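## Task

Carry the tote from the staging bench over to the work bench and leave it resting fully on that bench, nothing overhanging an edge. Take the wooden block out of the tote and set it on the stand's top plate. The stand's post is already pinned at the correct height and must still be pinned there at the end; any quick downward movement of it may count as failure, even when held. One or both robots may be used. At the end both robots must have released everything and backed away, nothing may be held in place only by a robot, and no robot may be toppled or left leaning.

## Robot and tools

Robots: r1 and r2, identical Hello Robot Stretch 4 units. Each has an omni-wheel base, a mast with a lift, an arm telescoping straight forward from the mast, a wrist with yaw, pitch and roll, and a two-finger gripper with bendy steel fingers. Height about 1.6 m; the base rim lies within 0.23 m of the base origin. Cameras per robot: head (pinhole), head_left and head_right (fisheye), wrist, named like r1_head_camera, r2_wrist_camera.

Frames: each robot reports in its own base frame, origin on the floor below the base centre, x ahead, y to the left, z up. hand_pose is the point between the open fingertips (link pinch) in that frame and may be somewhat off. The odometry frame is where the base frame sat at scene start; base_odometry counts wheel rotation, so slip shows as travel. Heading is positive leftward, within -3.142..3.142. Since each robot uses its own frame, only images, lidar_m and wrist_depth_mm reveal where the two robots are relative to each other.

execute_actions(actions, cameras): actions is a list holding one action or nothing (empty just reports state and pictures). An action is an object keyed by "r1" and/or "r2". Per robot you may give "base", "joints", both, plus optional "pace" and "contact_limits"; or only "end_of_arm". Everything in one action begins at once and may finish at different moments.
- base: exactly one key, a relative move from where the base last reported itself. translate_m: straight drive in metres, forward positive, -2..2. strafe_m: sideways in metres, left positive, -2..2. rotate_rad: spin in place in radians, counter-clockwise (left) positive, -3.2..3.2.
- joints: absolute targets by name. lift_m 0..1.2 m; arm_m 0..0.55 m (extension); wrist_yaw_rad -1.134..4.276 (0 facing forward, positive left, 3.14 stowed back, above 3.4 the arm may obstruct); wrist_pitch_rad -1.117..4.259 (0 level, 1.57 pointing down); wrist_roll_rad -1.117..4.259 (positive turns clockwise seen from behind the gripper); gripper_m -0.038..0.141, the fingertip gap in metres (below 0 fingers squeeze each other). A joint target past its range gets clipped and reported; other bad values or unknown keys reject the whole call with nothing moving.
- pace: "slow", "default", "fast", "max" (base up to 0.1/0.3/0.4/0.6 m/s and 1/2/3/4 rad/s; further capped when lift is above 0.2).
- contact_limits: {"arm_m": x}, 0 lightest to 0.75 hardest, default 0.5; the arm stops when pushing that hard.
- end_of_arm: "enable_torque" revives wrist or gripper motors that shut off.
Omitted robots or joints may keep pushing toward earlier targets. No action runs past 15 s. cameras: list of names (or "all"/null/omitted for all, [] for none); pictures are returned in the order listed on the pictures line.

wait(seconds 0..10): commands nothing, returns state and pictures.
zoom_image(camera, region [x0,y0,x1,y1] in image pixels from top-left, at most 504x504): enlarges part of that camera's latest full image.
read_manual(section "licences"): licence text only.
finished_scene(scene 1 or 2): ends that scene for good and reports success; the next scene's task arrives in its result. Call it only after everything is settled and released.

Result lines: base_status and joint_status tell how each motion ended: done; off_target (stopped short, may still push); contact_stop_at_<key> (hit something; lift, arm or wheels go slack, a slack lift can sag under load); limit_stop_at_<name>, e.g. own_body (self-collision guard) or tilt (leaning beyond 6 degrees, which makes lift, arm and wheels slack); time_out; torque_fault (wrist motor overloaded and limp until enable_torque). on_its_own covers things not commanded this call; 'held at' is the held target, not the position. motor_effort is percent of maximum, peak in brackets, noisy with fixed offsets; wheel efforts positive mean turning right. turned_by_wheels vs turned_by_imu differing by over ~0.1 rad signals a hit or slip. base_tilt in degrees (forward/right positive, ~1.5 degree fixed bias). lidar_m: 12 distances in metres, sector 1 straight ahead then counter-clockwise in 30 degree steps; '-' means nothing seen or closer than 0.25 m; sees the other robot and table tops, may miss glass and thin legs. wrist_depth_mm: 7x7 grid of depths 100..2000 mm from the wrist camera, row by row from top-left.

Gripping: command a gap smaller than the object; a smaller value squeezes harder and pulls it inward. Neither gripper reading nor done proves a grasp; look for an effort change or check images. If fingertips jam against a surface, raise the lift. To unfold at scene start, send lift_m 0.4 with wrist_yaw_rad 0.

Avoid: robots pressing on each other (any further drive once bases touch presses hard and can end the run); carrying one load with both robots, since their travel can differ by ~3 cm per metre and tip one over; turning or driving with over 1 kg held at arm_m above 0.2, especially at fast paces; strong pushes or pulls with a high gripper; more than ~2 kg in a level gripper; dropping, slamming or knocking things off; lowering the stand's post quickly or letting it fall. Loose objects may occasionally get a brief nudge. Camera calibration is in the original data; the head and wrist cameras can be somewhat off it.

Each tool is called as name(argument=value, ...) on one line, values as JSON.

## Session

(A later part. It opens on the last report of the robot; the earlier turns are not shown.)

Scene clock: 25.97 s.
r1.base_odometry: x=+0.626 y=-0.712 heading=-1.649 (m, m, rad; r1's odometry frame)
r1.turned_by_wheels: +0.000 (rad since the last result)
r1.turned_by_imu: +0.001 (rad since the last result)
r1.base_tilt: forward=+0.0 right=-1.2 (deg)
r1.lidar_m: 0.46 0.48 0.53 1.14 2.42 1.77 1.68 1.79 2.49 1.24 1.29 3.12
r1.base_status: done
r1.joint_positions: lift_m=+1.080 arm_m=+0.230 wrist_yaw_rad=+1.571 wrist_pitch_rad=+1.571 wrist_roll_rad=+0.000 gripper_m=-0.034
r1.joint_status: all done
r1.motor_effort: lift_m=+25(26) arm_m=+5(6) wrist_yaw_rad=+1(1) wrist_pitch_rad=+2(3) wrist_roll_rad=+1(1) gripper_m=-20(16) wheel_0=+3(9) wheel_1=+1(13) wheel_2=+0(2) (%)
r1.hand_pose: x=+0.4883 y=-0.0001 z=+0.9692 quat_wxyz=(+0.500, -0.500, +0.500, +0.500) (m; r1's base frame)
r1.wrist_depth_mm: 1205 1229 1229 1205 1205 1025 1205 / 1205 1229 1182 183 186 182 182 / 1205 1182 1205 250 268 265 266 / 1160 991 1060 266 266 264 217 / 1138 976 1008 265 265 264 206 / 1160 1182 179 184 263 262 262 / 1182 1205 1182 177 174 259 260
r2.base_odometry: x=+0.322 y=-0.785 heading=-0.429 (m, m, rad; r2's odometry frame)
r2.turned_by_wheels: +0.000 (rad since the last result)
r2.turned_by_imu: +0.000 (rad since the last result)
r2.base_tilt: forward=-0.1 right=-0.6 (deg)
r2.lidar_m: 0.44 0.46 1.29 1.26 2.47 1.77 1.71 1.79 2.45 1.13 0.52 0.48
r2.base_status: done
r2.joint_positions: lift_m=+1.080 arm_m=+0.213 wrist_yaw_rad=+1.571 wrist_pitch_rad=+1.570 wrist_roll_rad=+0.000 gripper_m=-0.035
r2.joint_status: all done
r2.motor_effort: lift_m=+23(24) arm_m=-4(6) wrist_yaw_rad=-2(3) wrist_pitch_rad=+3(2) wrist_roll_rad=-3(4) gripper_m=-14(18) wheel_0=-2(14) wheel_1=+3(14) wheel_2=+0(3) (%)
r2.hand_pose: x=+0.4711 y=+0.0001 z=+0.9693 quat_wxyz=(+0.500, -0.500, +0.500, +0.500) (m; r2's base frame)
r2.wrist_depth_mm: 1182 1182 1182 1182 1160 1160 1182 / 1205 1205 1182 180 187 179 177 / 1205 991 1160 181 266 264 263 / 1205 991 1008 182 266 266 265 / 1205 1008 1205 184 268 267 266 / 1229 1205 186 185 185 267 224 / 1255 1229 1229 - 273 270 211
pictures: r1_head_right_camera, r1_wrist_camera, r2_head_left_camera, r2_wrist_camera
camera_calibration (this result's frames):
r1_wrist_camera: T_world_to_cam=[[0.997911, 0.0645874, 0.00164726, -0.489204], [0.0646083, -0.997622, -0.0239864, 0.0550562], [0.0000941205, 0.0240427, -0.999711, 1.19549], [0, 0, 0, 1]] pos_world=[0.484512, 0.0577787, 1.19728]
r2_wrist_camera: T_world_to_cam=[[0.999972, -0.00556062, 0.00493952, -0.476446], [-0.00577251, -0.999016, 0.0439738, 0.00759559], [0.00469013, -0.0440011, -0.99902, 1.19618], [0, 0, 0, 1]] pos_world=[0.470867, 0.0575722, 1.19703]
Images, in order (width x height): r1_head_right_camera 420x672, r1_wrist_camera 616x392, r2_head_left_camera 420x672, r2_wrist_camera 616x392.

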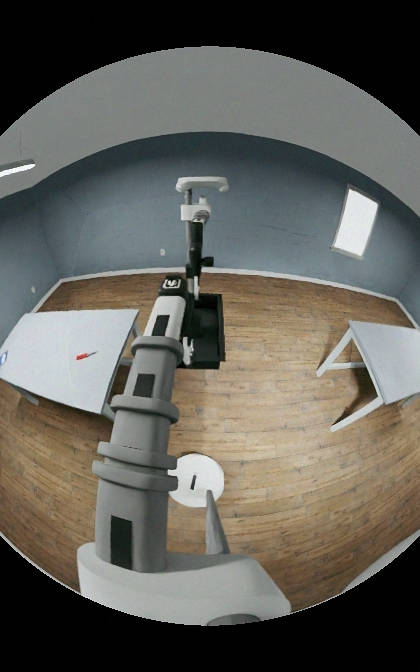

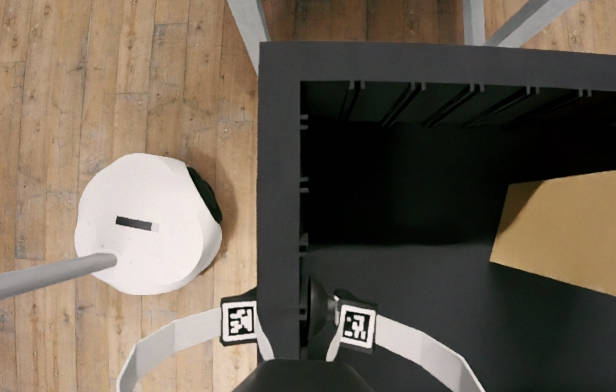

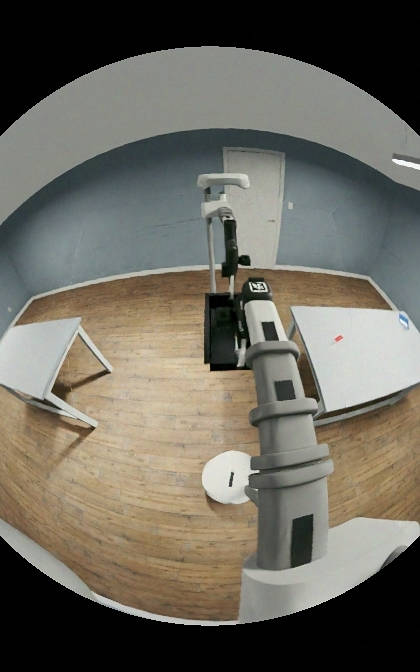

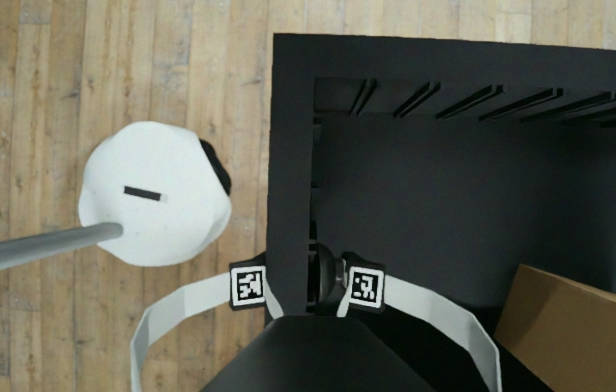

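execute_actions(actions=[{"r1": {"base": {"strafe_m": -2.0}, "joints": {"lift_m": 1.0, "arm_m": 0.212}}, "r2": {"base": {"strafe_m": 2.0}, "joints": {"lift_m": 1.0}}}], cameras=["r1_head_right_camera", "r1_wrist_camera", "r2_head_left_camera", "r2_wrist_camera"])

Scene clock: 34.30 s.
r1.base_odometry: x=-1.368 y=-0.557 heading=-1.648 (m, m, rad; r1's odometry frame)
r1.turned_by_wheels: +0.000 (rad since the last result)
r1.turned_by_imu: +0.001 (rad since the last result)
r1.base_tilt: forward=-0.1 right=-1.2 (deg)
r1.lidar_m: 0.25 0.25 0.38 2.45 2.40 1.78 1.72 1.81 2.46 3.25 0.35 0.26
r1.base_status: done
r1.joint_positions: lift_m=+1.000 arm_m=+0.213 wrist_yaw_rad=+1.571 wrist_pitch_rad=+1.571 wrist_roll_rad=+0.000 gripper_m=-0.034
r1.joint_status: all done
r1.motor_effort: lift_m=+17(23) arm_m=-5(8) wrist_yaw_rad=+1(1) wrist_pitch_rad=+1(4) wrist_roll_rad=+1(1) gripper_m=-19(18) wheel_0=+2(9) wheel_1=+0(10) wheel_2=+0(0) (%)
r1.hand_pose: x=+0.4711 y=-0.0001 z=+0.8899 quat_wxyz=(+0.500, -0.500, +0.500, +0.500) (m; r1's base frame)
r1.wrist_depth_mm: 1138 357 353 355 355 351 351 / 1138 357 353 183 185 182 183 / 1138 351 351 257 267 267 267 / 1098 349 349 266 265 264 216 / 904 349 345 265 264 263 204 / 1118 343 179 184 260 262 262 / 1118 343 342 176 172 259 259
r2.base_odometry: x=+1.154 y=+1.033 heading=-0.429 (m, m, rad; r2's odometry frame)
r2.turned_by_wheels: +0.000 (rad since the last result)
r2.turned_by_imu: +0.000 (rad since the last result)
r2.base_tilt: forward=-0.1 right=-0.5 (deg)
r2.lidar_m: 0.27 0.28 0.41 3.25 2.45 1.74 1.70 1.77 2.46 2.49 0.41 0.29
r2.base_status: done
r2.joint_positions: lift_m=+1.000 arm_m=+0.213 wrist_yaw_rad=+1.571 wrist_pitch_rad=+1.570 wrist_roll_rad=+0.000 gripper_m=-0.035
r2.joint_status: all done
r2.motor_effort: lift_m=+15(19) arm_m=-4(4) wrist_yaw_rad=-2(1) wrist_pitch_rad=+2(3) wrist_roll_rad=-3(3) gripper_m=-14(17) wheel_0=+0(12) wheel_1=+3(12) wheel_2=+0(1) (%)
r2.hand_pose: x=+0.4710 y=+0.0001 z=+0.8899 quat_wxyz=(+0.500, -0.500, +0.500, +0.500) (m; r2's base frame)
r2.wrist_depth_mm: 1118 1118 349 347 345 342 342 / 1138 1118 349 179 186 178 176 / 1138 353 349 181 265 264 262 / 1118 355 351 182 266 266 264 / 1138 357 355 191 268 267 266 / 1160 355 359 184 183 266 223 / 1160 359 357 - 272 262 209
pictures: r1_head_right_camera, r1_wrist_camera, r2_head_left_camera, r2_wrist_camera
camera_calibration (this result's frames):
r1_wrist_camera: T_world_to_cam=[[0.997908, 0.0646248, 0.0016394, -0.471825], [0.0646455, -0.997623, -0.0238649, 0.0541125], [0.0000932434, 0.0239209, -0.999714, 1.11622], [0, 0, 0, 1]] pos_world=[0.467236, 0.0577745, 1.11797]
r2_wrist_camera: T_world_to_cam=[[0.999972, -0.00558863, 0.00493955, -0.475982], [-0.00580052, -0.999016, 0.0439791, 0.0110908], [0.0046889, -0.0440065, -0.99902, 1.11687], [0, 0, 0, 1]] pos_world=[0.470796, 0.0575694, 1.11764]
Images, in order (width x height): r1_head_right_camera 420x672, r1_wrist_camera 616x392, r2_head_left_camera 420x672, r2_wrist_camera 616x392.

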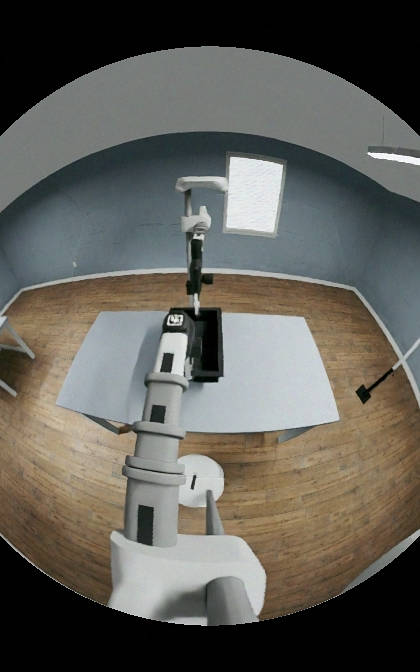

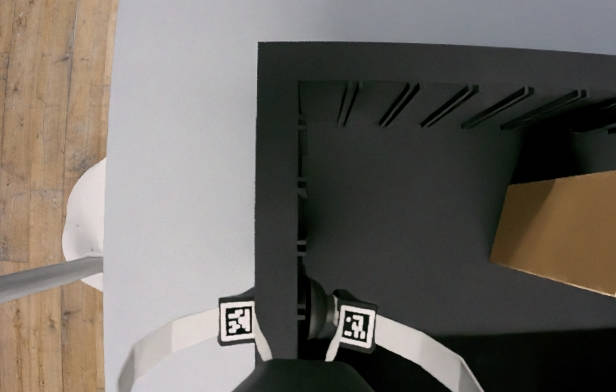

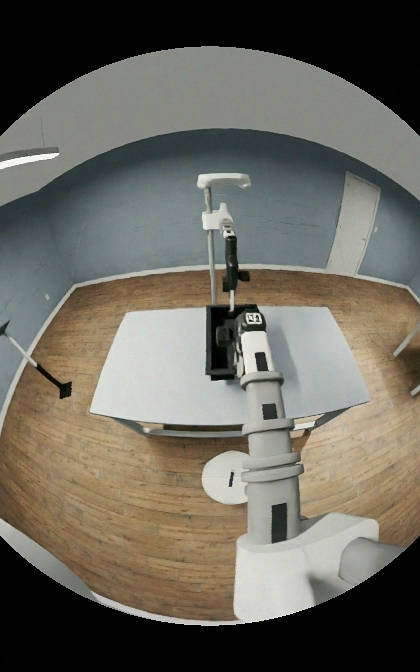

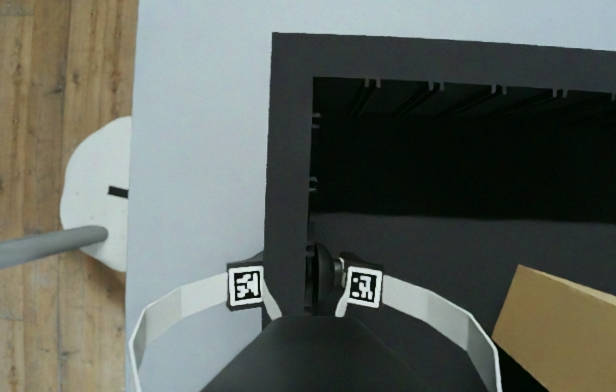

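execute_actions(actions=[{"r1": {"joints": {"lift_m": 0.923, "arm_m": 0.203}, "pace": "slow"}, "r2": {"joints": {"lift_m": 0.923}, "pace": "slow"}}], cameras=[])

execute_actions(actions=[{"r1": {"joints": {"gripper_m": 0.07}}, "r2": {"joints": {"gripper_m": 0.07}}}], cameras=["r1_wrist_camera", "r2_wrist_camera"])

Scene clock: 35.93 s.
r1.base_odometry: x=-1.368 y=-0.557 heading=-1.648 (m, m, rad; r1's odometry frame)
r1.turned_by_wheels: +0.000 (rad since the last result)
r1.turned_by_imu: +0.001 (rad since the last result)
r1.base_tilt: forward=+0.0 right=-1.2 (deg)
r1.lidar_m: 0.25 0.27 0.38 2.48 2.45 1.79 1.69 1.80 2.49 3.26 0.37 0.26
r1.base_status: not commanded
r1.joint_positions: lift_m=+0.923 arm_m=+0.204 wrist_yaw_rad=+1.571 wrist_pitch_rad=+1.571 wrist_roll_rad=+0.000 gripper_m=-0.034
r1.joint_status: all done
r1.motor_effort: lift_m=+16(14) arm_m=-5(6) wrist_yaw_rad=+0(1) wrist_pitch_rad=+2(2) wrist_roll_rad=+1(1) gripper_m=-18(20) wheel_0=+2(2) wheel_1=+1(0) wheel_2=+0(0) (%)
r1.hand_pose: x=+0.4623 y=-0.0001 z=+0.8130 quat_wxyz=(+0.500, -0.500, +0.500, +0.500) (m; r1's base frame)
r1.wrist_depth_mm: 1060 278 277 277 276 274 274 / 1060 276 277 185 185 183 185 / 1042 274 274 208 268 268 267 / 854 273 272 267 267 267 221 / 683 272 271 264 265 265 208 / 699 270 181 180 264 263 263 / 1008 268 270 178 259 259 258
r2.base_odometry: x=+1.154 y=+1.033 heading=-0.429 (m, m, rad; r2's odometry frame)
r2.turned_by_wheels: +0.000 (rad since the last result)
r2.turned_by_imu: +0.000 (rad since the last result)
r2.base_tilt: forward=+0.0 right=-0.6 (deg)
r2.lidar_m: 0.26 0.27 0.41 3.26 2.45 1.72 1.71 1.79 2.46 2.50 0.40 0.28
r2.base_status: not commanded
r2.joint_positions: lift_m=+0.923 arm_m=+0.213 wrist_yaw_rad=+1.571 wrist_pitch_rad=+1.571 wrist_roll_rad=+0.000 gripper_m=-0.035
r2.joint_status: all done
r2.motor_effort: lift_m=+14(16) arm_m=-4(4) wrist_yaw_rad=+1(1) wrist_pitch_rad=+1(3) wrist_roll_rad=-2(3) gripper_m=-17(15) wheel_0=+0(0) wheel_1=+3(3) wheel_2=+0(0) (%)
r2.hand_pose: x=+0.4710 y=+0.0001 z=+0.8130 quat_wxyz=(+0.500, -0.500, +0.500, +0.500) (m; r2's base frame)
r2.wrist_depth_mm: 1025 272 272 271 268 267 267 / 1060 274 272 180 183 178 178 / 1042 276 274 234 266 265 263 / 831 277 277 267 267 266 266 / 798 278 278 185 270 270 267 / 1060 279 185 184 186 270 228 / 1060 281 281 - 273 272 212
pictures: none
No camera images: the call's "cameras" was empty. Leave "cameras" out to get every camera's image.

Scene clock: 37.67 s.
r1.base_odometry: x=-1.368 y=-0.557 heading=-1.648 (m, m, rad; r1's odometry frame)
r1.turned_by_wheels: +0.000 (rad since the last result)
r1.turned_by_imu: +0.001 (rad since the last result)
r1.base_tilt: forward=-0.1 right=-1.2 (deg)
r1.lidar_m: 0.25 0.27 0.37 2.45 2.43 1.79 1.72 1.81 2.52 3.26 0.35 0.26
r1.base_status: not commanded
r1.joint_positions: lift_m=+0.923 arm_m=+0.204 wrist_yaw_rad=+1.571 wrist_pitch_rad=+1.571 wrist_roll_rad=+0.000 gripper_m=+0.070
r1.joint_status: all done
r1.motor_effort: lift_m=+16(17) arm_m=-5(6) wrist_yaw_rad=+1(1) wrist_pitch_rad=+2(2) wrist_roll_rad=+2(1) gripper_m=-2(21) wheel_0=+2(2) wheel_1=+0(1) wheel_2=+0(0) (%)
r1.hand_pose: x=+0.4622 y=-0.0001 z=+0.8130 quat_wxyz=(+0.500, -0.500, +0.500, +0.500) (m; r1's base frame)
r1.wrist_depth_mm: 1025 278 277 274 277 276 276 / 1042 276 277 187 187 186 186 / 1060 276 274 209 272 271 272 / 831 274 273 270 271 270 220 / 691 273 272 262 268 268 206 / 691 271 192 224 215 268 267 / 1025 271 270 148 266 265 267
r2.base_odometry: x=+1.154 y=+1.033 heading=-0.429 (m, m, rad; r2's odometry frame)
r2.turned_by_wheels: +0.000 (rad since the last result)
r2.turned_by_imu: +0.000 (rad since the last result)
r2.base_tilt: forward=+0.0 right=-0.5 (deg)
r2.lidar_m: 0.27 0.28 0.40 3.27 2.44 1.74 1.70 1.79 2.48 2.48 0.42 0.31
r2.base_status: not commanded
r2.joint_positions: lift_m=+0.923 arm_m=+0.213 wrist_yaw_rad=+1.571 wrist_pitch_rad=+1.571 wrist_roll_rad=+0.000 gripper_m=+0.070
r2.joint_status: all done
r2.motor_effort: lift_m=+14(14) arm_m=-4(4) wrist_yaw_rad=-2(3) wrist_pitch_rad=+0(1) wrist_roll_rad=-2(2) gripper_m=-1(15) wheel_0=+0(0) wheel_1=+3(3) wheel_2=+0(0) (%)
r2.hand_pose: x=+0.4710 y=+0.0000 z=+0.8130 quat_wxyz=(+0.500, -0.500, +0.500, +0.500) (m; r2's base frame)
r2.wrist_depth_mm: 1042 272 272 271 271 270 270 / 1042 274 274 186 186 185 183 / 1042 276 274 230 272 271 270 / 842 278 277 273 274 272 270 / 798 279 278 189 273 273 272 / 1060 281 279 166 276 271 227 / 1060 282 281 - 276 276 212
pictures: r1_wrist_camera, r2_wrist_camera
camera_calibration (this result's frames):
r1_wrist_camera: T_world_to_cam=[[0.997908, 0.0646248, 0.00163941, -0.462847], [0.0646456, -0.997623, -0.023865, 0.0528497], [0.0000932428, 0.0239211, -0.999714, 1.03929], [0, 0, 0, 1]] pos_world=[0.458365, 0.0577745, 1.04101]
r2_wrist_camera: T_world_to_cam=[[0.999972, -0.0055876, 0.00494207, -0.475604], [-0.00580161, -0.998997, 0.0444058, 0.0140039], [0.00468899, -0.0444332, -0.999001, 1.04001], [0, 0, 0, 1]] pos_world=[0.470795, 0.0575434, 1.0407]
Images, in order (width x height): r1_wrist_camera 616x392, r2_wrist_camera 616x392.

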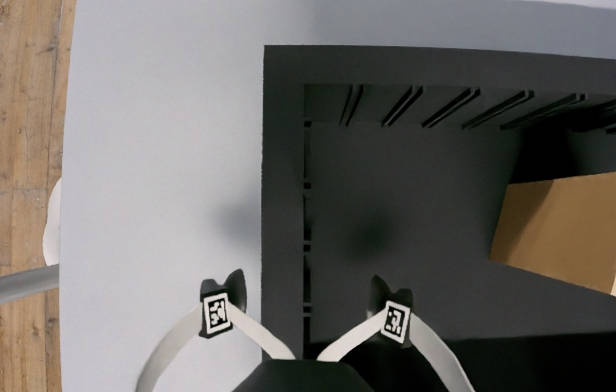

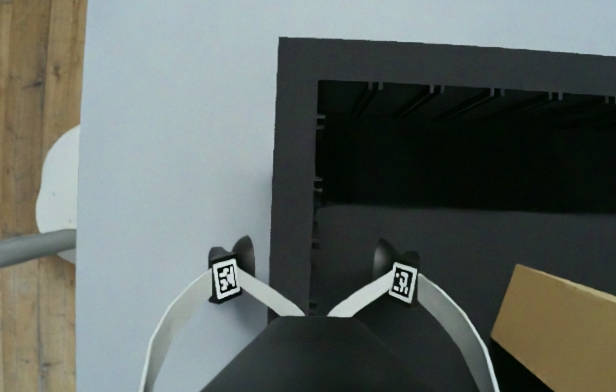

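execute_actions(actions=[{"r1": {"joints": {"lift_m": 1.02}, "pace": "fast"}, "r2": {"joints": {"lift_m": 1.05}, "pace": "fast"}}], cameras=[])

execute_actions(actions=[{"r1": {"base": {"translate_m": -0.25}, "joints": {"arm_m": 0.0}, "pace": "fast"}, "r2": {"joints": {"arm_m": 0.408, "wrist_yaw_rad": 1.07, "wrist_roll_rad": -0.234, "gripper_m": 0.125}, "pace": "fast"}}], cameras=["r1_head_camera", "r2_wrist_camera"])

Scene clock: 39.63 s.
r1.base_odometry: x=-1.368 y=-0.557 heading=-1.648 (m, m, rad; r1's odometry frame)
r1.turned_by_wheels: +0.000 (rad since the last result)
r1.turned_by_imu: +0.001 (rad since the last result)
r1.base_tilt: forward=-0.1 right=-1.2 (deg)
r1.lidar_m: 0.25 0.27 0.36 2.45 2.44 1.80 1.72 1.80 2.49 3.25 0.36 0.26
r1.base_status: not commanded
r1.joint_positions: lift_m=+1.020 arm_m=+0.204 wrist_yaw_rad=+1.571 wrist_pitch_rad=+1.571 wrist_roll_rad=+0.000 gripper_m=+0.070
r1.joint_status: all done
r1.motor_effort: lift_m=+24(25) arm_m=-5(5) wrist_yaw_rad=+1(1) wrist_pitch_rad=+2(2) wrist_roll_rad=+0(1) gripper_m=-3(2) wheel_0=+2(2) wheel_1=+0(1) wheel_2=+0(0) (%)
r1.hand_pose: x=+0.4622 y=-0.0001 z=+0.9094 quat_wxyz=(+0.500, -0.500, +0.500, +0.500) (m; r1's base frame)
r1.wrist_depth_mm: 1160 377 377 377 375 377 375 / 1138 370 373 373 373 373 373 / 1118 375 370 297 340 322 325 / 1138 373 373 366 370 345 306 / 1138 368 368 366 366 332 245 / 1118 366 193 364 213 366 362 / 1138 366 366 149 357 357 364
r2.base_odometry: x=+1.154 y=+1.033 heading=-0.429 (m, m, rad; r2's odometry frame)
r2.turned_by_wheels: +0.000 (rad since the last result)
r2.turned_by_imu: +0.000 (rad since the last result)
r2.base_tilt: forward=-0.1 right=-0.6 (deg)
r2.lidar_m: 0.27 0.29 0.41 3.27 2.44 1.76 1.71 1.81 2.46 2.49 0.40 0.29
r2.base_status: not commanded
r2.joint_positions: lift_m=+1.050 arm_m=+0.213 wrist_yaw_rad=+1.571 wrist_pitch_rad=+1.571 wrist_roll_rad=+0.000 gripper_m=+0.070
r2.joint_status: all done
r2.motor_effort: lift_m=+22(19) arm_m=-4(4) wrist_yaw_rad=+1(0) wrist_pitch_rad=+1(1) wrist_roll_rad=-3(3) gripper_m=-1(1) wheel_0=+0(0) wheel_1=+3(3) wheel_2=+0(0) (%)
r2.hand_pose: x=+0.4710 y=+0.0000 z=+0.9394 quat_wxyz=(+0.500, -0.500, +0.500, +0.500) (m; r2's base frame)
r2.wrist_depth_mm: 1160 1138 399 399 394 397 394 / 1182 1182 399 399 394 392 394 / 1182 960 402 399 397 362 343 / 1205 960 404 399 399 397 397 / 1182 991 407 402 397 399 397 / 1182 1182 407 166 404 282 281 / 1205 1182 410 - 397 362 343
pictures: none
No camera images: the call's "cameras" was empty. Leave "cameras" out to get every camera's image.

Scene clock: 41.77 s.
r1.base_odometry: x=-1.348 y=-0.308 heading=-1.649 (m, m, rad; r1's odometry frame)
r1.turned_by_wheels: +0.000 (rad since the last result)
r1.turned_by_imu: +0.002 (rad since the last result)
r1.base_tilt: forward=-0.1 right=-1.2 (deg)
r1.lidar_m: 0.49 0.52 0.72 2.51 2.09 1.52 1.47 1.55 2.14 3.25 0.72 0.51
r1.base_status: done
r1.joint_positions: lift_m=+1.020 arm_m=+0.001 wrist_yaw_rad=+1.571 wrist_pitch_rad=+1.571 wrist_roll_rad=+0.000 gripper_m=+0.070
r1.joint_status: all done
r1.motor_effort: lift_m=+23(24) arm_m=-6(7) wrist_yaw_rad=+1(1) wrist_pitch_rad=+3(2) wrist_roll_rad=+0(1) gripper_m=-3(1) wheel_0=-2(8) wheel_1=-1(8) wheel_2=-2(12) (%)
r1.hand_pose: x=+0.2596 y=-0.0001 z=+0.9094 quat_wxyz=(+0.500, -0.500, +0.500, +0.500) (m; r1's base frame)
r1.wrist_depth_mm: 1138 1138 1138 1160 1160 1160 377 / 1182 1138 1160 1138 1138 1138 375 / 1160 1160 1160 1160 1138 1138 370 / 1160 1118 917 1118 1138 1138 373 / 1138 1118 917 1098 1118 1118 370 / 466 1098 193 1118 215 1078 368 / 1118 1138 1118 148 1098 1118 366
r2.base_odometry: x=+1.154 y=+1.033 heading=-0.429 (m, m, rad; r2's odometry frame)
r2.turned_by_wheels: +0.000 (rad since the last result)
r2.turned_by_imu: +0.000 (rad since the last result)
r2.base_tilt: forward=-0.1 right=-0.6 (deg)
r2.lidar_m: 0.27 0.30 0.40 3.27 2.45 1.74 1.71 1.80 2.48 2.47 0.41 0.30
r2.base_status: not commanded
r2.joint_positions: lift_m=+1.050 arm_m=+0.407 wrist_yaw_rad=+1.070 wrist_pitch_rad=+1.571 wrist_roll_rad=-0.234 gripper_m=+0.125
r2.joint_status: all done
r2.motor_effort: lift_m=+22(22) arm_m=+6(8) wrist_yaw_rad=+1(4) wrist_pitch_rad=+0(0) wrist_roll_rad=-3(7) gripper_m=+0(0) wheel_0=+0(0) wheel_1=+3(3) wheel_2=+0(0) (%)
r2.hand_pose: x=+0.6545 y=-0.0420 z=+0.9394 quat_wxyz=(+0.562, -0.429, +0.562, +0.429) (m; r2's base frame)
r2.wrist_depth_mm: 399 397 394 399 310 309 392 / 399 324 312 357 394 340 399 / 368 384 402 399 397 357 394 / 402 399 402 399 399 382 402 / 410 353 402 281 399 370 362 / 413 329 404 158 319 315 402 / 410 329 336 - 404 407 410
pictures: r1_head_camera, r2_wrist_camera
camera_calibration (this result's frames):
r2_wrist_camera: T_world_to_cam=[[0.963085, -0.269153, 0.00487587, -0.646864], [-0.269097, -0.962077, 0.0446611, 0.141107], [-0.0073297, -0.0443245, -0.99899, 1.17139], [0, 0, 0, 1]] pos_world=[0.669543, 0.0135714, 1.16706]
Images, in order (width x height): r1_head_camera 420x560, r2_wrist_camera 616x392.

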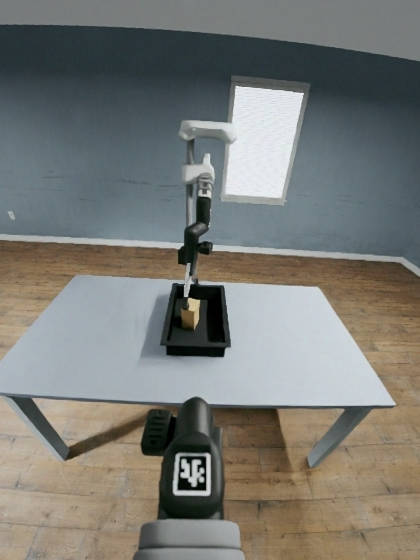

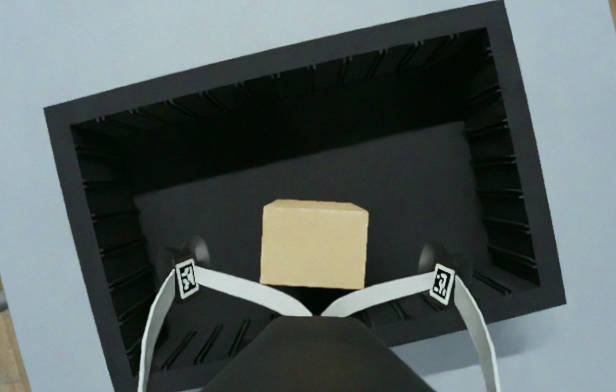

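execute_actions(actions=[{"r2": {"joints": {"lift_m": 0.956, "wrist_roll_rad": -0.19}, "pace": "fast"}}], cameras=["r2_wrist_camera"])

execute_actions(actions=[{"r2": {"joints": {"gripper_m": 0.035}}}], cameras=["r1_head_camera", "r2_wrist_camera"])

Scene clock: 43.20 s.
r1.base_odometry: x=-1.348 y=-0.308 heading=-1.649 (m, m, rad; r1's odometry frame)
r1.turned_by_wheels: +0.000 (rad since the last result)
r1.turned_by_imu: +0.000 (rad since the last result)
r1.base_tilt: forward=-0.1 right=-1.2 (deg)
r1.lidar_m: 0.50 0.52 0.72 2.51 2.10 1.53 1.47 1.53 2.13 3.25 0.73 0.51
r1.base_status: not commanded
r1.joint_positions: lift_m=+1.020 arm_m=+0.001 wrist_yaw_rad=+1.571 wrist_pitch_rad=+1.571 wrist_roll_rad=+0.000 gripper_m=+0.070
r1.joint_status: not commanded
r1.motor_effort: lift_m=+23(23) arm_m=-6(6) wrist_yaw_rad=+1(1) wrist_pitch_rad=+2(2) wrist_roll_rad=+0(1) gripper_m=+1(3) wheel_0=-2(1) wheel_1=-1(1) wheel_2=-2(1) (%)
r1.hand_pose: x=+0.2596 y=-0.0001 z=+0.9094 quat_wxyz=(+0.500, -0.500, +0.500, +0.500) (m; r1's base frame)
r1.wrist_depth_mm: 1182 1138 1138 1160 1160 1182 377 / 1138 1160 1160 1160 1138 1118 375 / 1118 1160 1160 1160 1138 1138 375 / 1098 1138 917 1160 1138 1118 370 / 1118 1118 904 1138 1118 1118 366 / 469 1138 192 1118 214 1138 364 / 1118 1118 1118 148 1118 1118 368
r2.base_odometry: x=+1.154 y=+1.033 heading=-0.429 (m, m, rad; r2's odometry frame)
r2.turned_by_wheels: +0.000 (rad since the last result)
r2.turned_by_imu: +0.000 (rad since the last result)
r2.base_tilt: forward=+0.0 right=-0.6 (deg)
r2.lidar_m: 0.26 0.30 0.39 3.27 2.45 1.75 1.70 1.79 2.47 2.49 0.39 0.30
r2.base_status: not commanded
r2.joint_positions: lift_m=+0.956 arm_m=+0.407 wrist_yaw_rad=+1.070 wrist_pitch_rad=+1.571 wrist_roll_rad=-0.190 gripper_m=+0.125
r2.joint_status: all done
r2.motor_effort: lift_m=+13(19) arm_m=+6(6) wrist_yaw_rad=-3(1) wrist_pitch_rad=-1(1) wrist_roll_rad=-1(0) gripper_m=+1(2) wheel_0=+0(0) wheel_1=+3(3) wheel_2=+0(0) (%)
r2.hand_pose: x=+0.6545 y=-0.0420 z=+0.8461 quat_wxyz=(+0.571, -0.417, +0.571, +0.417) (m; r2's base frame)
r2.wrist_depth_mm: 306 217 217 236 281 293 229 / 220 247 297 303 301 301 244 / 279 307 304 306 304 303 255 / 276 307 306 307 304 307 271 / 258 310 218 187 216 307 290 / 245 310 309 158 188 267 263 / 230 312 312 - 253 223 221
pictures: r2_wrist_camera
camera_calibration (this result's frames):
r2_wrist_camera: T_world_to_cam=[[0.950533, -0.310584, 0.00488823, -0.639948], [-0.310486, -0.949528, 0.0446638, 0.172889], [-0.00923036, -0.0439721, -0.99899, 1.07943], [0, 0, 0, 1]] pos_world=[0.671935, 0.0128699, 1.07375]
Images, in order (width x height): r2_wrist_camera 616x392.

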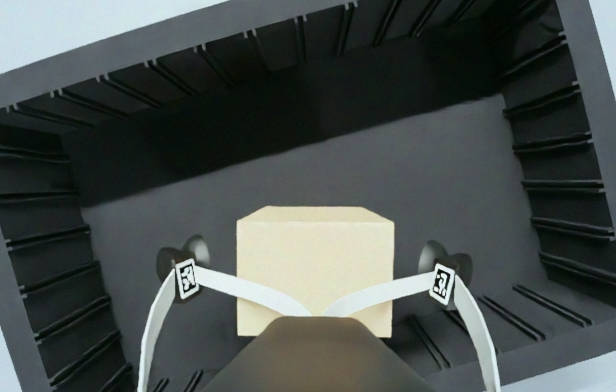

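Scene clock: 45.00 s.
r1.base_odometry: x=-1.348 y=-0.308 heading=-1.649 (m, m, rad; r1's odometry frame)
r1.turned_by_wheels: +0.000 (rad since the last result)
r1.turned_by_imu: +0.001 (rad since the last result)
r1.base_tilt: forward=+0.0 right=-1.2 (deg)
r1.lidar_m: 0.49 0.52 0.75 2.48 2.09 1.54 1.47 1.55 2.14 3.25 0.71 0.50
r1.base_status: not commanded
r1.joint_positions: lift_m=+1.020 arm_m=+0.001 wrist_yaw_rad=+1.571 wrist_pitch_rad=+1.571 wrist_roll_rad=+0.000 gripper_m=+0.070
r1.joint_status: not commanded
r1.motor_effort: lift_m=+23(23) arm_m=-6(6) wrist_yaw_rad=+1(1) wrist_pitch_rad=+2(2) wrist_roll_rad=+1(1) gripper_m=-2(1) wheel_0=-2(2) wheel_1=-1(1) wheel_2=-1(2) (%)
r1.hand_pose: x=+0.2596 y=-0.0001 z=+0.9094 quat_wxyz=(+0.500, -0.500, +0.500, +0.500) (m; r1's base frame)
r1.wrist_depth_mm: 1160 1118 1138 1160 1160 1138 375 / 1160 1160 1182 1138 1160 1160 375 / 1138 1118 1118 1138 1160 1160 375 / 1138 1160 931 1138 1118 1160 373 / 1160 1138 904 1098 1138 1118 368 / 466 1118 193 1118 214 1118 368 / 1138 1118 1138 148 1118 1118 366
r2.base_odometry: x=+1.154 y=+1.033 heading=-0.429 (m, m, rad; r2's odometry frame)
r2.turned_by_wheels: +0.000 (rad since the last result)
r2.turned_by_imu: +0.000 (rad since the last result)
r2.base_tilt: forward=-0.1 right=-0.6 (deg)
r2.lidar_m: 0.26 0.29 0.40 3.26 2.46 1.73 1.71 1.80 2.47 2.47 0.41 0.29
r2.base_status: not commanded
r2.joint_positions: lift_m=+0.956 arm_m=+0.407 wrist_yaw_rad=+1.070 wrist_pitch_rad=+1.571 wrist_roll_rad=-0.190 gripper_m=+0.035
r2.joint_status: all done
r2.motor_effort: lift_m=+14(14) arm_m=+6(6) wrist_yaw_rad=+1(1) wrist_pitch_rad=+1(0) wrist_roll_rad=-2(2) gripper_m=-16(17) wheel_0=+0(0) wheel_1=+3(3) wheel_2=+0(0) (%)
r2.hand_pose: x=+0.6545 y=-0.0420 z=+0.8460 quat_wxyz=(+0.571, -0.417, +0.571, +0.417) (m; r2's base frame)
r2.wrist_depth_mm: 303 216 216 237 281 296 229 / 219 246 297 303 301 300 243 / 277 306 304 304 301 303 254 / 273 307 307 304 304 306 273 / 257 307 183 174 173 304 289 / 245 298 181 175 174 254 262 / 231 307 310 - 241 222 220
pictures: r1_head_camera, r2_wrist_camera
camera_calibration (this result's frames):
r2_wrist_camera: T_world_to_cam=[[0.950531, -0.31059, 0.00488922, -0.639952], [-0.310492, -0.949526, 0.0446585, 0.172901], [-0.00922807, -0.0439674, -0.99899, 1.0794], [0, 0, 0, 1]] pos_world=[0.671939, 0.0128697, 1.07372]
Images, in order (width x height): r1_head_camera 420x560, r2_wrist_camera 616x392.

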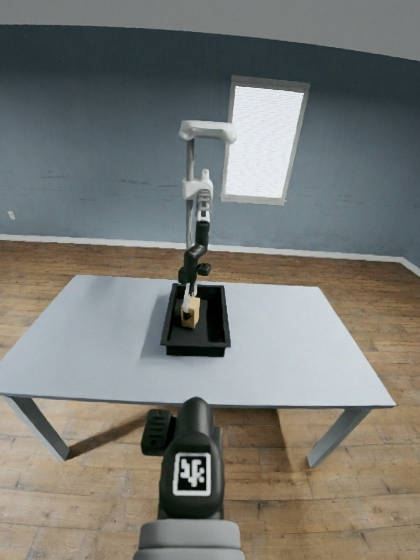

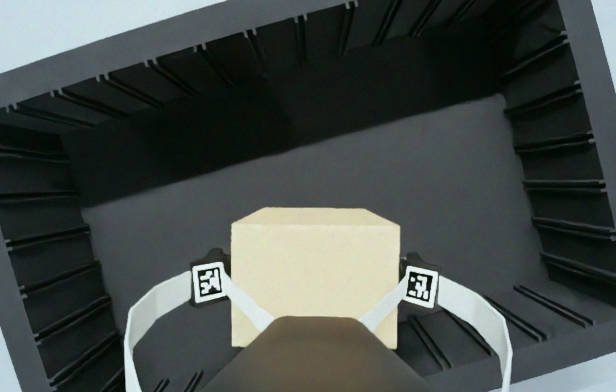

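execute_actions(actions=[{"r2": {"joints": {"lift_m": 1.06}, "pace": "fast"}}], cameras=[])

execute_actions(actions=[{"r2": {"base": {"strafe_m": 1.35}, "joints": {"arm_m": 0.417, "wrist_yaw_rad": 1.571, "wrist_pitch_rad": 0.0, "wrist_roll_rad": 0.0}, "pace": "fast"}}], cameras=["r2_head_camera", "r2_head_left_camera", "r2_wrist_camera"])

Scene clock: 46.47 s.
r1.base_odometry: x=-1.348 y=-0.308 heading=-1.649 (m, m, rad; r1's odometry frame)
r1.turned_by_wheels: +0.000 (rad since the last result)
r1.turned_by_imu: +0.001 (rad since the last result)
r1.base_tilt: forward=+0.0 right=-1.2 (deg)
r1.lidar_m: 0.46 0.52 0.70 2.48 2.08 1.54 1.47 1.55 2.13 3.25 0.72 0.49
r1.base_status: not commanded
r1.joint_positions: lift_m=+1.020 arm_m=+0.001 wrist_yaw_rad=+1.571 wrist_pitch_rad=+1.571 wrist_roll_rad=+0.000 gripper_m=+0.070
r1.joint_status: not commanded
r1.motor_effort: lift_m=+23(23) arm_m=-6(6) wrist_yaw_rad=+1(1) wrist_pitch_rad=+2(2) wrist_roll_rad=+1(1) gripper_m=+2(2) wheel_0=-1(1) wheel_1=-1(1) wheel_2=-2(2) (%)
r1.hand_pose: x=+0.2596 y=-0.0001 z=+0.9094 quat_wxyz=(+0.500, -0.500, +0.500, +0.500) (m; r1's base frame)
r1.wrist_depth_mm: 1138 1160 1160 1160 1160 1182 377 / 1160 1160 1138 1160 1138 1138 375 / 1160 1118 1160 1138 1138 1138 373 / 1138 1118 904 1160 1118 1138 368 / 1118 1138 917 1160 1138 1118 368 / 466 1118 193 1160 213 1160 368 / 1160 1118 1138 148 1118 1098 366
r2.base_odometry: x=+1.154 y=+1.033 heading=-0.429 (m, m, rad; r2's odometry frame)
r2.turned_by_wheels: +0.000 (rad since the last result)
r2.turned_by_imu: +0.000 (rad since the last result)
r2.base_tilt: forward=+0.0 right=-0.6 (deg)
r2.lidar_m: 0.26 0.28 0.39 3.27 2.45 1.75 1.71 1.80 2.46 2.47 0.40 0.29
r2.base_status: not commanded
r2.joint_positions: lift_m=+1.060 arm_m=+0.407 wrist_yaw_rad=+1.070 wrist_pitch_rad=+1.571 wrist_roll_rad=-0.190 gripper_m=+0.035
r2.joint_status: all done
r2.motor_effort: lift_m=+23(27) arm_m=+6(6) wrist_yaw_rad=-1(1) wrist_pitch_rad=+0(0) wrist_roll_rad=-1(3) gripper_m=-16(17) wheel_0=+0(1) wheel_1=+3(3) wheel_2=+0(0) (%)
r2.hand_pose: x=+0.6545 y=-0.0420 z=+0.9493 quat_wxyz=(+0.571, -0.417, +0.571, +0.417) (m; r2's base frame)
r2.wrist_depth_mm: 410 407 410 407 325 329 399 / 413 410 327 368 402 351 407 / 413 373 407 407 407 353 407 / 415 407 410 407 407 389 407 / 418 375 184 174 175 384 410 / 421 327 181 175 175 324 415 / 424 364 340 - 418 415 415
pictures: none
No camera images: the call's "cameras" was empty. Leave "cameras" out to get every camera's image.

Scene clock: 51.73 s.
r1.base_odometry: x=-1.348 y=-0.308 heading=-1.649 (m, m, rad; r1's odometry frame)
r1.turned_by_wheels: +0.000 (rad since the last result)
r1.turned_by_imu: +0.002 (rad since the last result)
r1.base_tilt: forward=-0.1 right=-1.2 (deg)
r1.lidar_m: 0.50 0.51 0.73 2.53 2.09 1.54 1.46 1.53 2.13 3.25 0.73 0.53
r1.base_status: not commanded
r1.joint_positions: lift_m=+1.020 arm_m=+0.001 wrist_yaw_rad=+1.571 wrist_pitch_rad=+1.571 wrist_roll_rad=+0.000 gripper_m=+0.070
r1.joint_status: not commanded
r1.motor_effort: lift_m=+23(24) arm_m=-6(6) wrist_yaw_rad=+1(1) wrist_pitch_rad=+2(2) wrist_roll_rad=+1(1) gripper_m=-2(3) wheel_0=-2(1) wheel_1=-1(1) wheel_2=-2(2) (%)
r1.hand_pose: x=+0.2596 y=-0.0001 z=+0.9094 quat_wxyz=(+0.500, -0.500, +0.500, +0.500) (m; r1's base frame)
r1.wrist_depth_mm: 1138 1160 1138 1138 1138 1160 375 / 1160 1138 1182 1138 1138 1160 375 / 1138 1138 1160 1098 1160 1118 373 / 1138 1160 931 1160 1138 1138 370 / 1138 1138 931 1098 1138 1118 370 / 466 1118 193 1118 214 1098 366 / 1138 1118 1118 148 1118 1118 364
r2.base_odometry: x=+1.715 y=+2.261 heading=-0.429 (m, m, rad; r2's odometry frame)
r2.turned_by_wheels: +0.000 (rad since the last result)
r2.turned_by_imu: -0.001 (rad since the last result)
r2.base_tilt: forward=-0.1 right=-0.6 (deg)
r2.lidar_m: 3.02 0.71 0.78 1.91 1.98 1.80 1.71 1.74 2.45 1.14 0.67 0.85
r2.base_status: done
r2.joint_positions: lift_m=+1.060 arm_m=+0.416 wrist_yaw_rad=+1.571 wrist_pitch_rad=+0.005 wrist_roll_rad=+0.000 gripper_m=+0.035
r2.joint_status: all done
r2.motor_effort: lift_m=+22(23) arm_m=+6(5) wrist_yaw_rad=+0(11) wrist_pitch_rad=-14(18) wrist_roll_rad=-2(1) gripper_m=-18(17) wheel_0=-1(13) wheel_1=+0(11) wheel_2=+0(2) (%)
r2.hand_pose: x=+0.6743 y=+0.2885 z=+1.2364 quat_wxyz=(+0.707, -0.002, +0.002, +0.707) (m; r2's base frame)
r2.wrist_depth_mm: 1921 1808 1863 1808 1808 1808 1756 / 1921 1921 1921 1863 1921 1808 1808 / 1983 1921 1863 1863 1921 1808 1808 / 1863 1863 1921 1863 1863 1863 1756 / 1921 1863 184 174 174 1808 1863 / 1921 1921 181 174 175 1921 1863 / 1983 1983 1863 - 1983 1921 1863
pictures: r2_head_camera, r2_head_left_camera, r2_wrist_camera
camera_calibration (this result's frames):
r2_wrist_camera: T_world_to_cam=[[0.999974, -0.00480594, -0.0053691, -0.666868], [-0.00560088, -0.0495889, -0.998754, 1.30025], [0.00453371, 0.998758, -0.0496146, 0.000173149], [0, 0, 0, 1]] pos_world=[0.674132, 0.0611004, 1.29506]
Images, in order (width x height): r2_head_camera 420x560, r2_head_left_camera 420x672, r2_wrist_camera 616x392.

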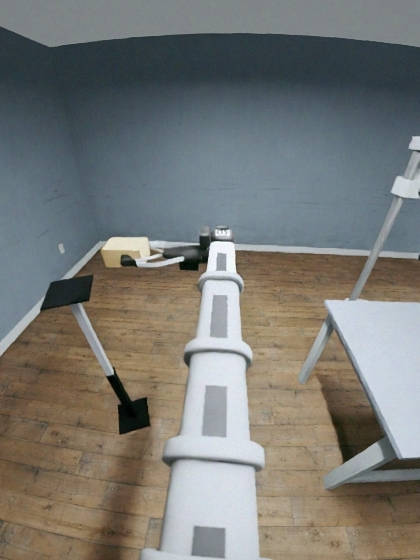

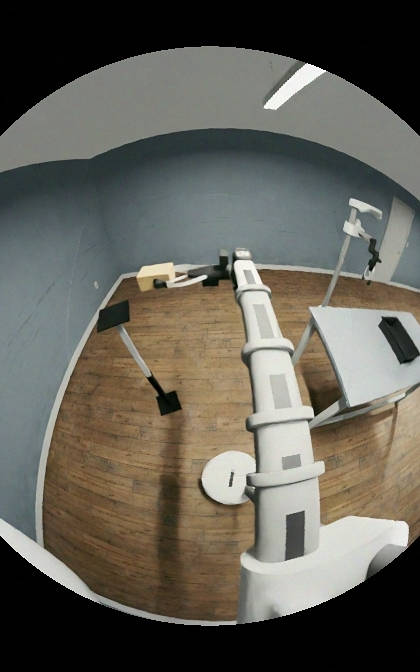

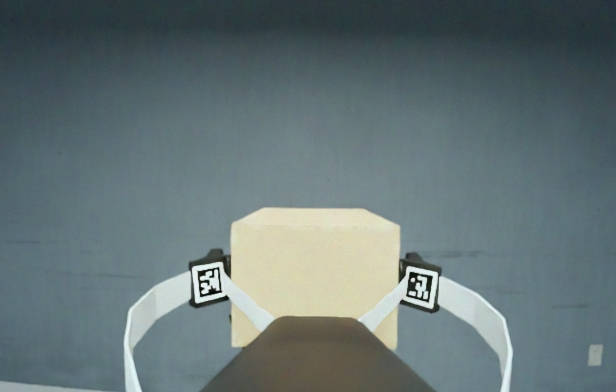

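zoom_image(camera="r2_head_camera", region=[20, 220, 240, 450])

Region (20, 220, 240, 450) of r2_head_camera's 420x560 image, scaled by 2.191, with more detail than that image has; it fills the left 482 columns of this view, and the rest is white.

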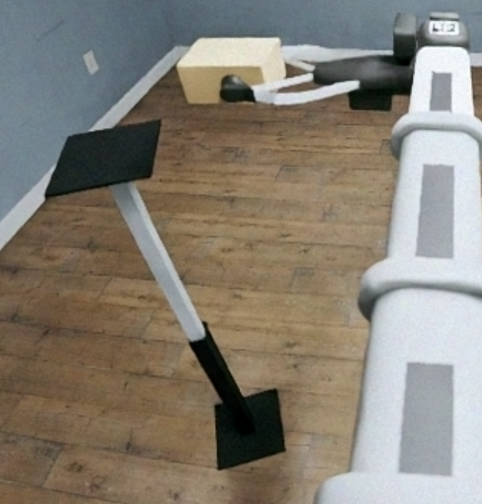

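execute_actions(actions=[{"r2": {"base": {"strafe_m": 0.25}, "joints": {"lift_m": 0.975}}}], cameras=["r2_head_camera", "r1_head_right_camera", "r2_wrist_camera"])

zoom_image(camera="r2_head_camera", region=[70, 230, 250, 350])

Scene clock: 54.30 s.
r1.base_odometry: x=-1.348 y=-0.308 heading=-1.649 (m, m, rad; r1's odometry frame)
r1.turned_by_wheels: +0.000 (rad since the last result)
r1.turned_by_imu: +0.001 (rad since the last result)
r1.base_tilt: forward=-0.1 right=-1.2 (deg)
r1.lidar_m: 0.48 0.50 0.74 2.50 2.08 1.52 1.47 1.55 2.14 3.24 0.70 0.51
r1.base_status: not commanded
r1.joint_positions: lift_m=+1.020 arm_m=+0.001 wrist_yaw_rad=+1.571 wrist_pitch_rad=+1.571 wrist_roll_rad=+0.000 gripper_m=+0.070
r1.joint_status: not commanded
r1.motor_effort: lift_m=+24(23) arm_m=-6(6) wrist_yaw_rad=+1(1) wrist_pitch_rad=+2(2) wrist_roll_rad=+1(1) gripper_m=-3(3) wheel_0=-2(1) wheel_1=-1(1) wheel_2=-2(2) (%)
r1.hand_pose: x=+0.2596 y=-0.0001 z=+0.9094 quat_wxyz=(+0.500, -0.500, +0.500, +0.500) (m; r1's base frame)
r1.wrist_depth_mm: 1138 1160 1138 1160 1182 1160 375 / 1138 1138 1160 1138 1138 1138 375 / 1138 1118 1182 1138 1138 1182 373 / 1138 1138 917 1138 1138 1138 370 / 1160 1118 917 1138 1118 1138 366 / 473 1138 192 1118 214 1138 366 / 1138 1118 1118 148 1098 1118 364
r2.base_odometry: x=+1.819 y=+2.488 heading=-0.429 (m, m, rad; r2's odometry frame)
r2.turned_by_wheels: +0.000 (rad since the last result)
r2.turned_by_imu: +0.000 (rad since the last result)
r2.base_tilt: forward=+0.0 right=-0.6 (deg)
r2.lidar_m: 3.02 0.63 1.73 1.65 1.72 1.79 1.72 1.78 2.47 1.12 0.90 1.23
r2.base_status: done
r2.joint_positions: lift_m=+0.975 arm_m=+0.416 wrist_yaw_rad=+1.571 wrist_pitch_rad=+0.005 wrist_roll_rad=+0.000 gripper_m=+0.035
r2.joint_status: all done
r2.motor_effort: lift_m=+14(18) arm_m=+5(5) wrist_yaw_rad=-3(1) wrist_pitch_rad=-14(15) wrist_roll_rad=-1(1) gripper_m=-15(16) wheel_0=-3(12) wheel_1=+2(13) wheel_2=+0(1) (%)
r2.hand_pose: x=+0.6743 y=+0.2885 z=+1.1520 quat_wxyz=(+0.707, -0.002, +0.002, +0.707) (m; r2's base frame)
r2.wrist_depth_mm: 1618 1576 1618 1576 1537 1576 1537 / 1618 1576 1661 1618 1618 1576 1537 / 1661 1576 1618 1576 1618 1576 1576 / 1661 1618 1576 1618 1618 1576 1576 / 1618 1618 184 174 174 1576 1661 / 1661 1661 181 174 175 1618 1618 / 1661 1708 229 - 1618 1661 1618
pictures: r1_head_right_camera, r2_head_camera, r2_wrist_camera
camera_calibration (this result's frames):
r2_wrist_camera: T_world_to_cam=[[0.999974, -0.00477821, -0.00536943, -0.667326], [-0.00559946, -0.0495085, -0.998758, 1.21599], [0.00450644, 0.998762, -0.049534, -0.00408994], [0, 0, 0, 1]] pos_world=[0.674136, 0.0610981, 1.21069]
Images, in order (width x height): r1_head_right_camera 420x672, r2_head_camera 420x560, r2_wrist_camera 616x392.

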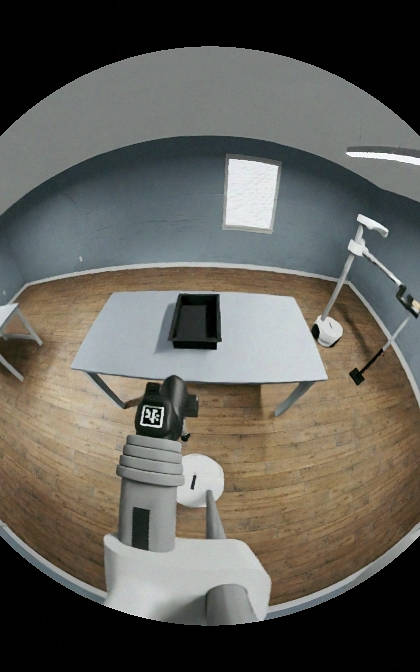

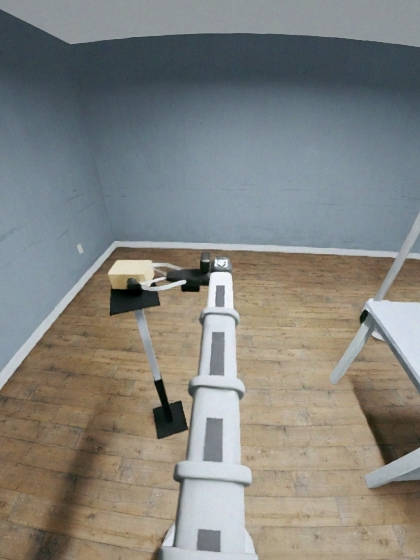

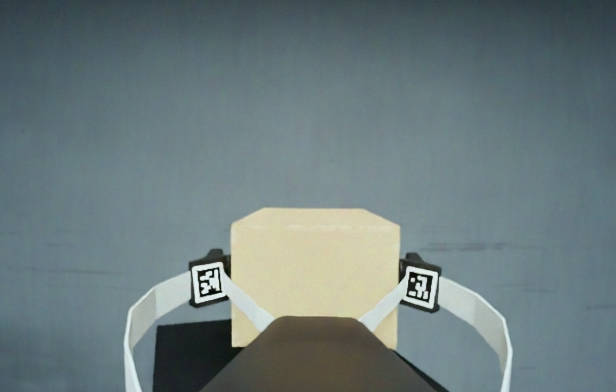

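Region (70, 230, 250, 350) of r2_head_camera's 420x560 image, scaled by 2.800, with more detail than that image has.

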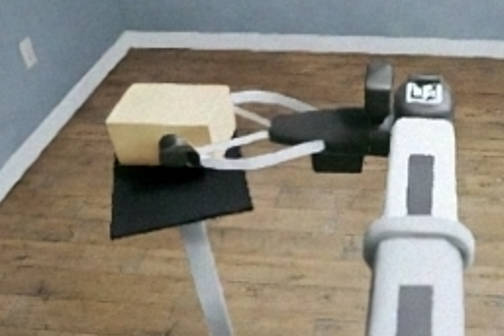

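execute_actions(actions=[{"r2": {"base": {"strafe_m": -0.008}, "joints": {"lift_m": 0.947, "arm_m": 0.39}, "pace": "slow"}}], cameras=["r2_head_camera", "r2_wrist_camera"])

zoom_image(camera="r2_head_camera", region=[70, 240, 250, 360])

Scene clock: 56.07 s.
r1.base_odometry: x=-1.348 y=-0.308 heading=-1.649 (m, m, rad; r1's odometry frame)
r1.turned_by_wheels: +0.000 (rad since the last result)
r1.turned_by_imu: +0.001 (rad since the last result)
r1.base_tilt: forward=-0.1 right=-1.2 (deg)
r1.lidar_m: 0.50 0.52 0.73 2.48 2.08 1.51 1.46 1.54 2.13 3.26 0.71 0.53
r1.base_status: not commanded
r1.joint_positions: lift_m=+1.020 arm_m=+0.001 wrist_yaw_rad=+1.571 wrist_pitch_rad=+1.571 wrist_roll_rad=+0.000 gripper_m=+0.070
r1.joint_status: not commanded
r1.motor_effort: lift_m=+23(23) arm_m=-6(7) wrist_yaw_rad=+1(1) wrist_pitch_rad=+2(2) wrist_roll_rad=+1(1) gripper_m=-1(4) wheel_0=-1(2) wheel_1=-1(1) wheel_2=-1(2) (%)
r1.hand_pose: x=+0.2596 y=-0.0001 z=+0.9094 quat_wxyz=(+0.500, -0.500, +0.500, +0.500) (m; r1's base frame)
r1.wrist_depth_mm: 1160 1160 1182 1160 1182 1138 377 / 1138 1160 1138 1138 1160 1160 375 / 1138 1160 1138 1138 1118 1138 375 / 1138 1118 931 1118 1138 1138 370 / 1160 1160 904 1138 1138 1118 366 / 466 1118 193 1118 215 1118 368 / 1098 1098 1118 148 1138 1118 366
r2.base_odometry: x=+1.816 y=+2.481 heading=-0.429 (m, m, rad; r2's odometry frame)
r2.turned_by_wheels: +0.000 (rad since the last result)
r2.turned_by_imu: +0.000 (rad since the last result)
r2.base_tilt: forward=-0.1 right=-0.6 (deg)
r2.lidar_m: 3.02 0.67 1.74 1.67 1.74 1.78 1.71 1.79 2.48 1.15 0.89 1.20
r2.base_status: done
r2.joint_positions: lift_m=+0.947 arm_m=+0.391 wrist_yaw_rad=+1.571 wrist_pitch_rad=+0.005 wrist_roll_rad=+0.000 gripper_m=+0.035
r2.joint_status: all done
r2.motor_effort: lift_m=+14(9) arm_m=-6(7) wrist_yaw_rad=-1(2) wrist_pitch_rad=-15(14) wrist_roll_rad=-1(2) gripper_m=-15(18) wheel_0=+6(8) wheel_1=-4(6) wheel_2=+0(1) (%)
r2.hand_pose: x=+0.6493 y=+0.2885 z=+1.1241 quat_wxyz=(+0.707, -0.002, +0.002, +0.707) (m; r2's base frame)
r2.wrist_depth_mm: 1661 1618 1618 1618 1618 1576 1618 / 1661 1661 1576 1661 1576 1576 1576 / 1661 1661 1576 1661 1661 1576 1618 / 1618 1618 1661 1576 1618 1618 1618 / 1708 1661 185 174 174 1618 1618 / 1661 1618 181 175 174 1618 1618 / 1708 1618 200 - 187 208 1618
pictures: r2_head_camera, r2_wrist_camera
camera_calibration (this result's frames):
r2_wrist_camera: T_world_to_cam=[[0.999974, -0.00479669, -0.00537311, -0.642509], [-0.00560394, -0.0494835, -0.998759, 1.18793], [0.00452486, 0.998763, -0.0495091, -0.00540094], [0, 0, 0, 1]] pos_world=[0.649174, 0.0610951, 1.18273]
Images, in order (width x height): r2_head_camera 420x560, r2_wrist_camera 616x392.

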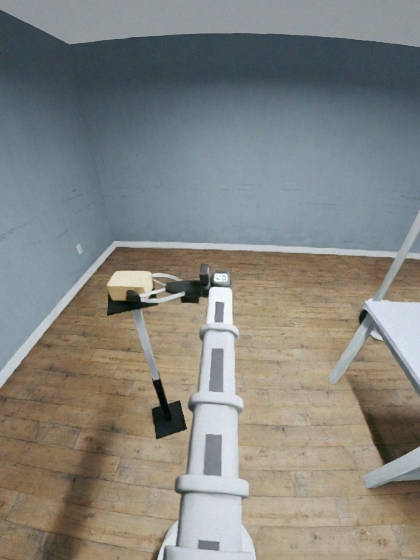

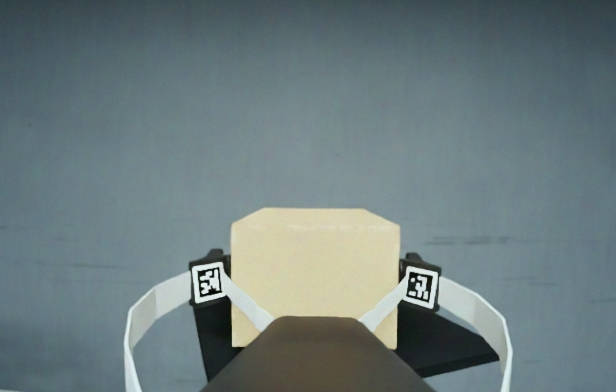

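Region (70, 240, 250, 360) of r2_head_camera's 420x560 image, scaled by 2.800, with more detail than that image has.

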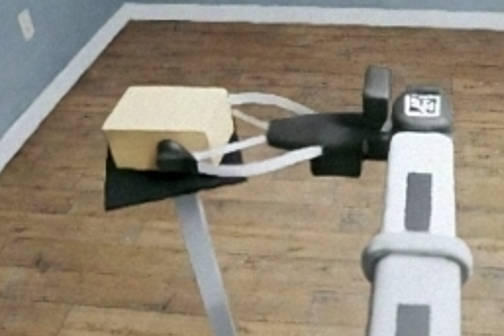

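execute_actions(actions=[{"r2": {"joints": {"lift_m": 0.937}, "pace": "slow"}}], cameras=["r2_wrist_camera"])

Scene clock: 56.93 s.
r1.base_odometry: x=-1.348 y=-0.308 heading=-1.649 (m, m, rad; r1's odometry frame)
r1.turned_by_wheels: +0.000 (rad since the last result)
r1.turned_by_imu: +0.000 (rad since the last result)
r1.base_tilt: forward=-0.1 right=-1.2 (deg)
r1.lidar_m: 0.49 0.51 0.74 2.48 2.11 1.52 1.47 1.55 2.14 3.25 0.73 0.51
r1.base_status: not commanded
r1.joint_positions: lift_m=+1.020 arm_m=+0.001 wrist_yaw_rad=+1.571 wrist_pitch_rad=+1.571 wrist_roll_rad=+0.000 gripper_m=+0.070
r1.joint_status: not commanded
r1.motor_effort: lift_m=+23(23) arm_m=-6(6) wrist_yaw_rad=+1(1) wrist_pitch_rad=+2(2) wrist_roll_rad=+1(1) gripper_m=-3(0) wheel_0=-1(1) wheel_1=-1(1) wheel_2=-2(1) (%)
r1.hand_pose: x=+0.2596 y=-0.0001 z=+0.9094 quat_wxyz=(+0.500, -0.500, +0.500, +0.500) (m; r1's base frame)
r1.wrist_depth_mm: 1138 1160 1160 1160 1160 1160 377 / 1182 1182 1160 1138 1138 1138 373 / 1138 1160 1138 1138 1138 1138 375 / 1160 1118 904 1118 1118 1118 368 / 1138 1118 917 1118 1118 1098 368 / 466 1138 193 1118 213 1118 370 / 1098 1098 1118 149 1138 1138 364
r2.base_odometry: x=+1.816 y=+2.481 heading=-0.429 (m, m, rad; r2's odometry frame)
r2.turned_by_wheels: +0.000 (rad since the last result)
r2.turned_by_imu: +0.000 (rad since the last result)
r2.base_tilt: forward=-0.1 right=-0.6 (deg)
r2.lidar_m: 3.03 0.67 1.73 1.66 1.73 1.80 1.72 1.79 2.46 1.12 0.89 1.22
r2.base_status: not commanded
r2.joint_positions: lift_m=+0.937 arm_m=+0.391 wrist_yaw_rad=+1.571 wrist_pitch_rad=+0.003 wrist_roll_rad=+0.000 gripper_m=+0.035
r2.joint_status: all done
r2.motor_effort: lift_m=+13(16) arm_m=-6(6) wrist_yaw_rad=+2(0) wrist_pitch_rad=-9(15) wrist_roll_rad=-3(1) gripper_m=-15(17) wheel_0=+6(6) wheel_1=-4(4) wheel_2=+0(0) (%)
r2.hand_pose: x=+0.6493 y=+0.2885 z=+1.1147 quat_wxyz=(+0.707, -0.001, +0.001, +0.707) (m; r2's base frame)
r2.wrist_depth_mm: 1618 1576 1618 1618 1618 1576 1537 / 1618 1661 1618 1661 1618 1618 1576 / 1618 1618 1661 1576 1618 1618 1618 / 1708 1618 1708 1661 1618 1618 1618 / 1661 1618 183 174 174 1618 1618 / 1661 1661 181 174 174 220 1576 / 1708 1708 1708 - 183 1661 1661
pictures: r2_wrist_camera
camera_calibration (this result's frames):
r2_wrist_camera: T_world_to_cam=[[0.999973, -0.00478815, -0.00563321, -0.642267], [-0.00585467, -0.047571, -0.998851, 1.17826], [0.00451467, 0.998856, -0.0475977, -0.00801865], [0, 0, 0, 1]] pos_world=[0.649184, 0.0609854, 1.17291]
Images, in order (width x height): r2_wrist_camera 616x392.

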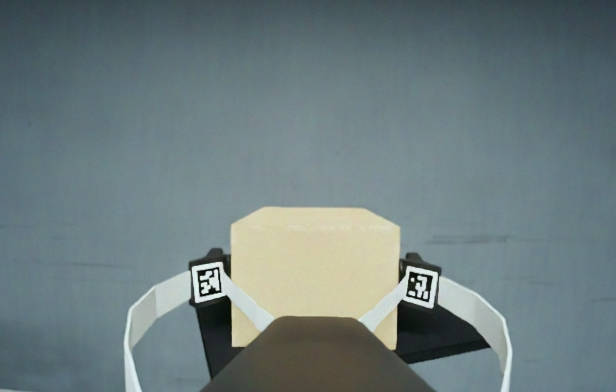

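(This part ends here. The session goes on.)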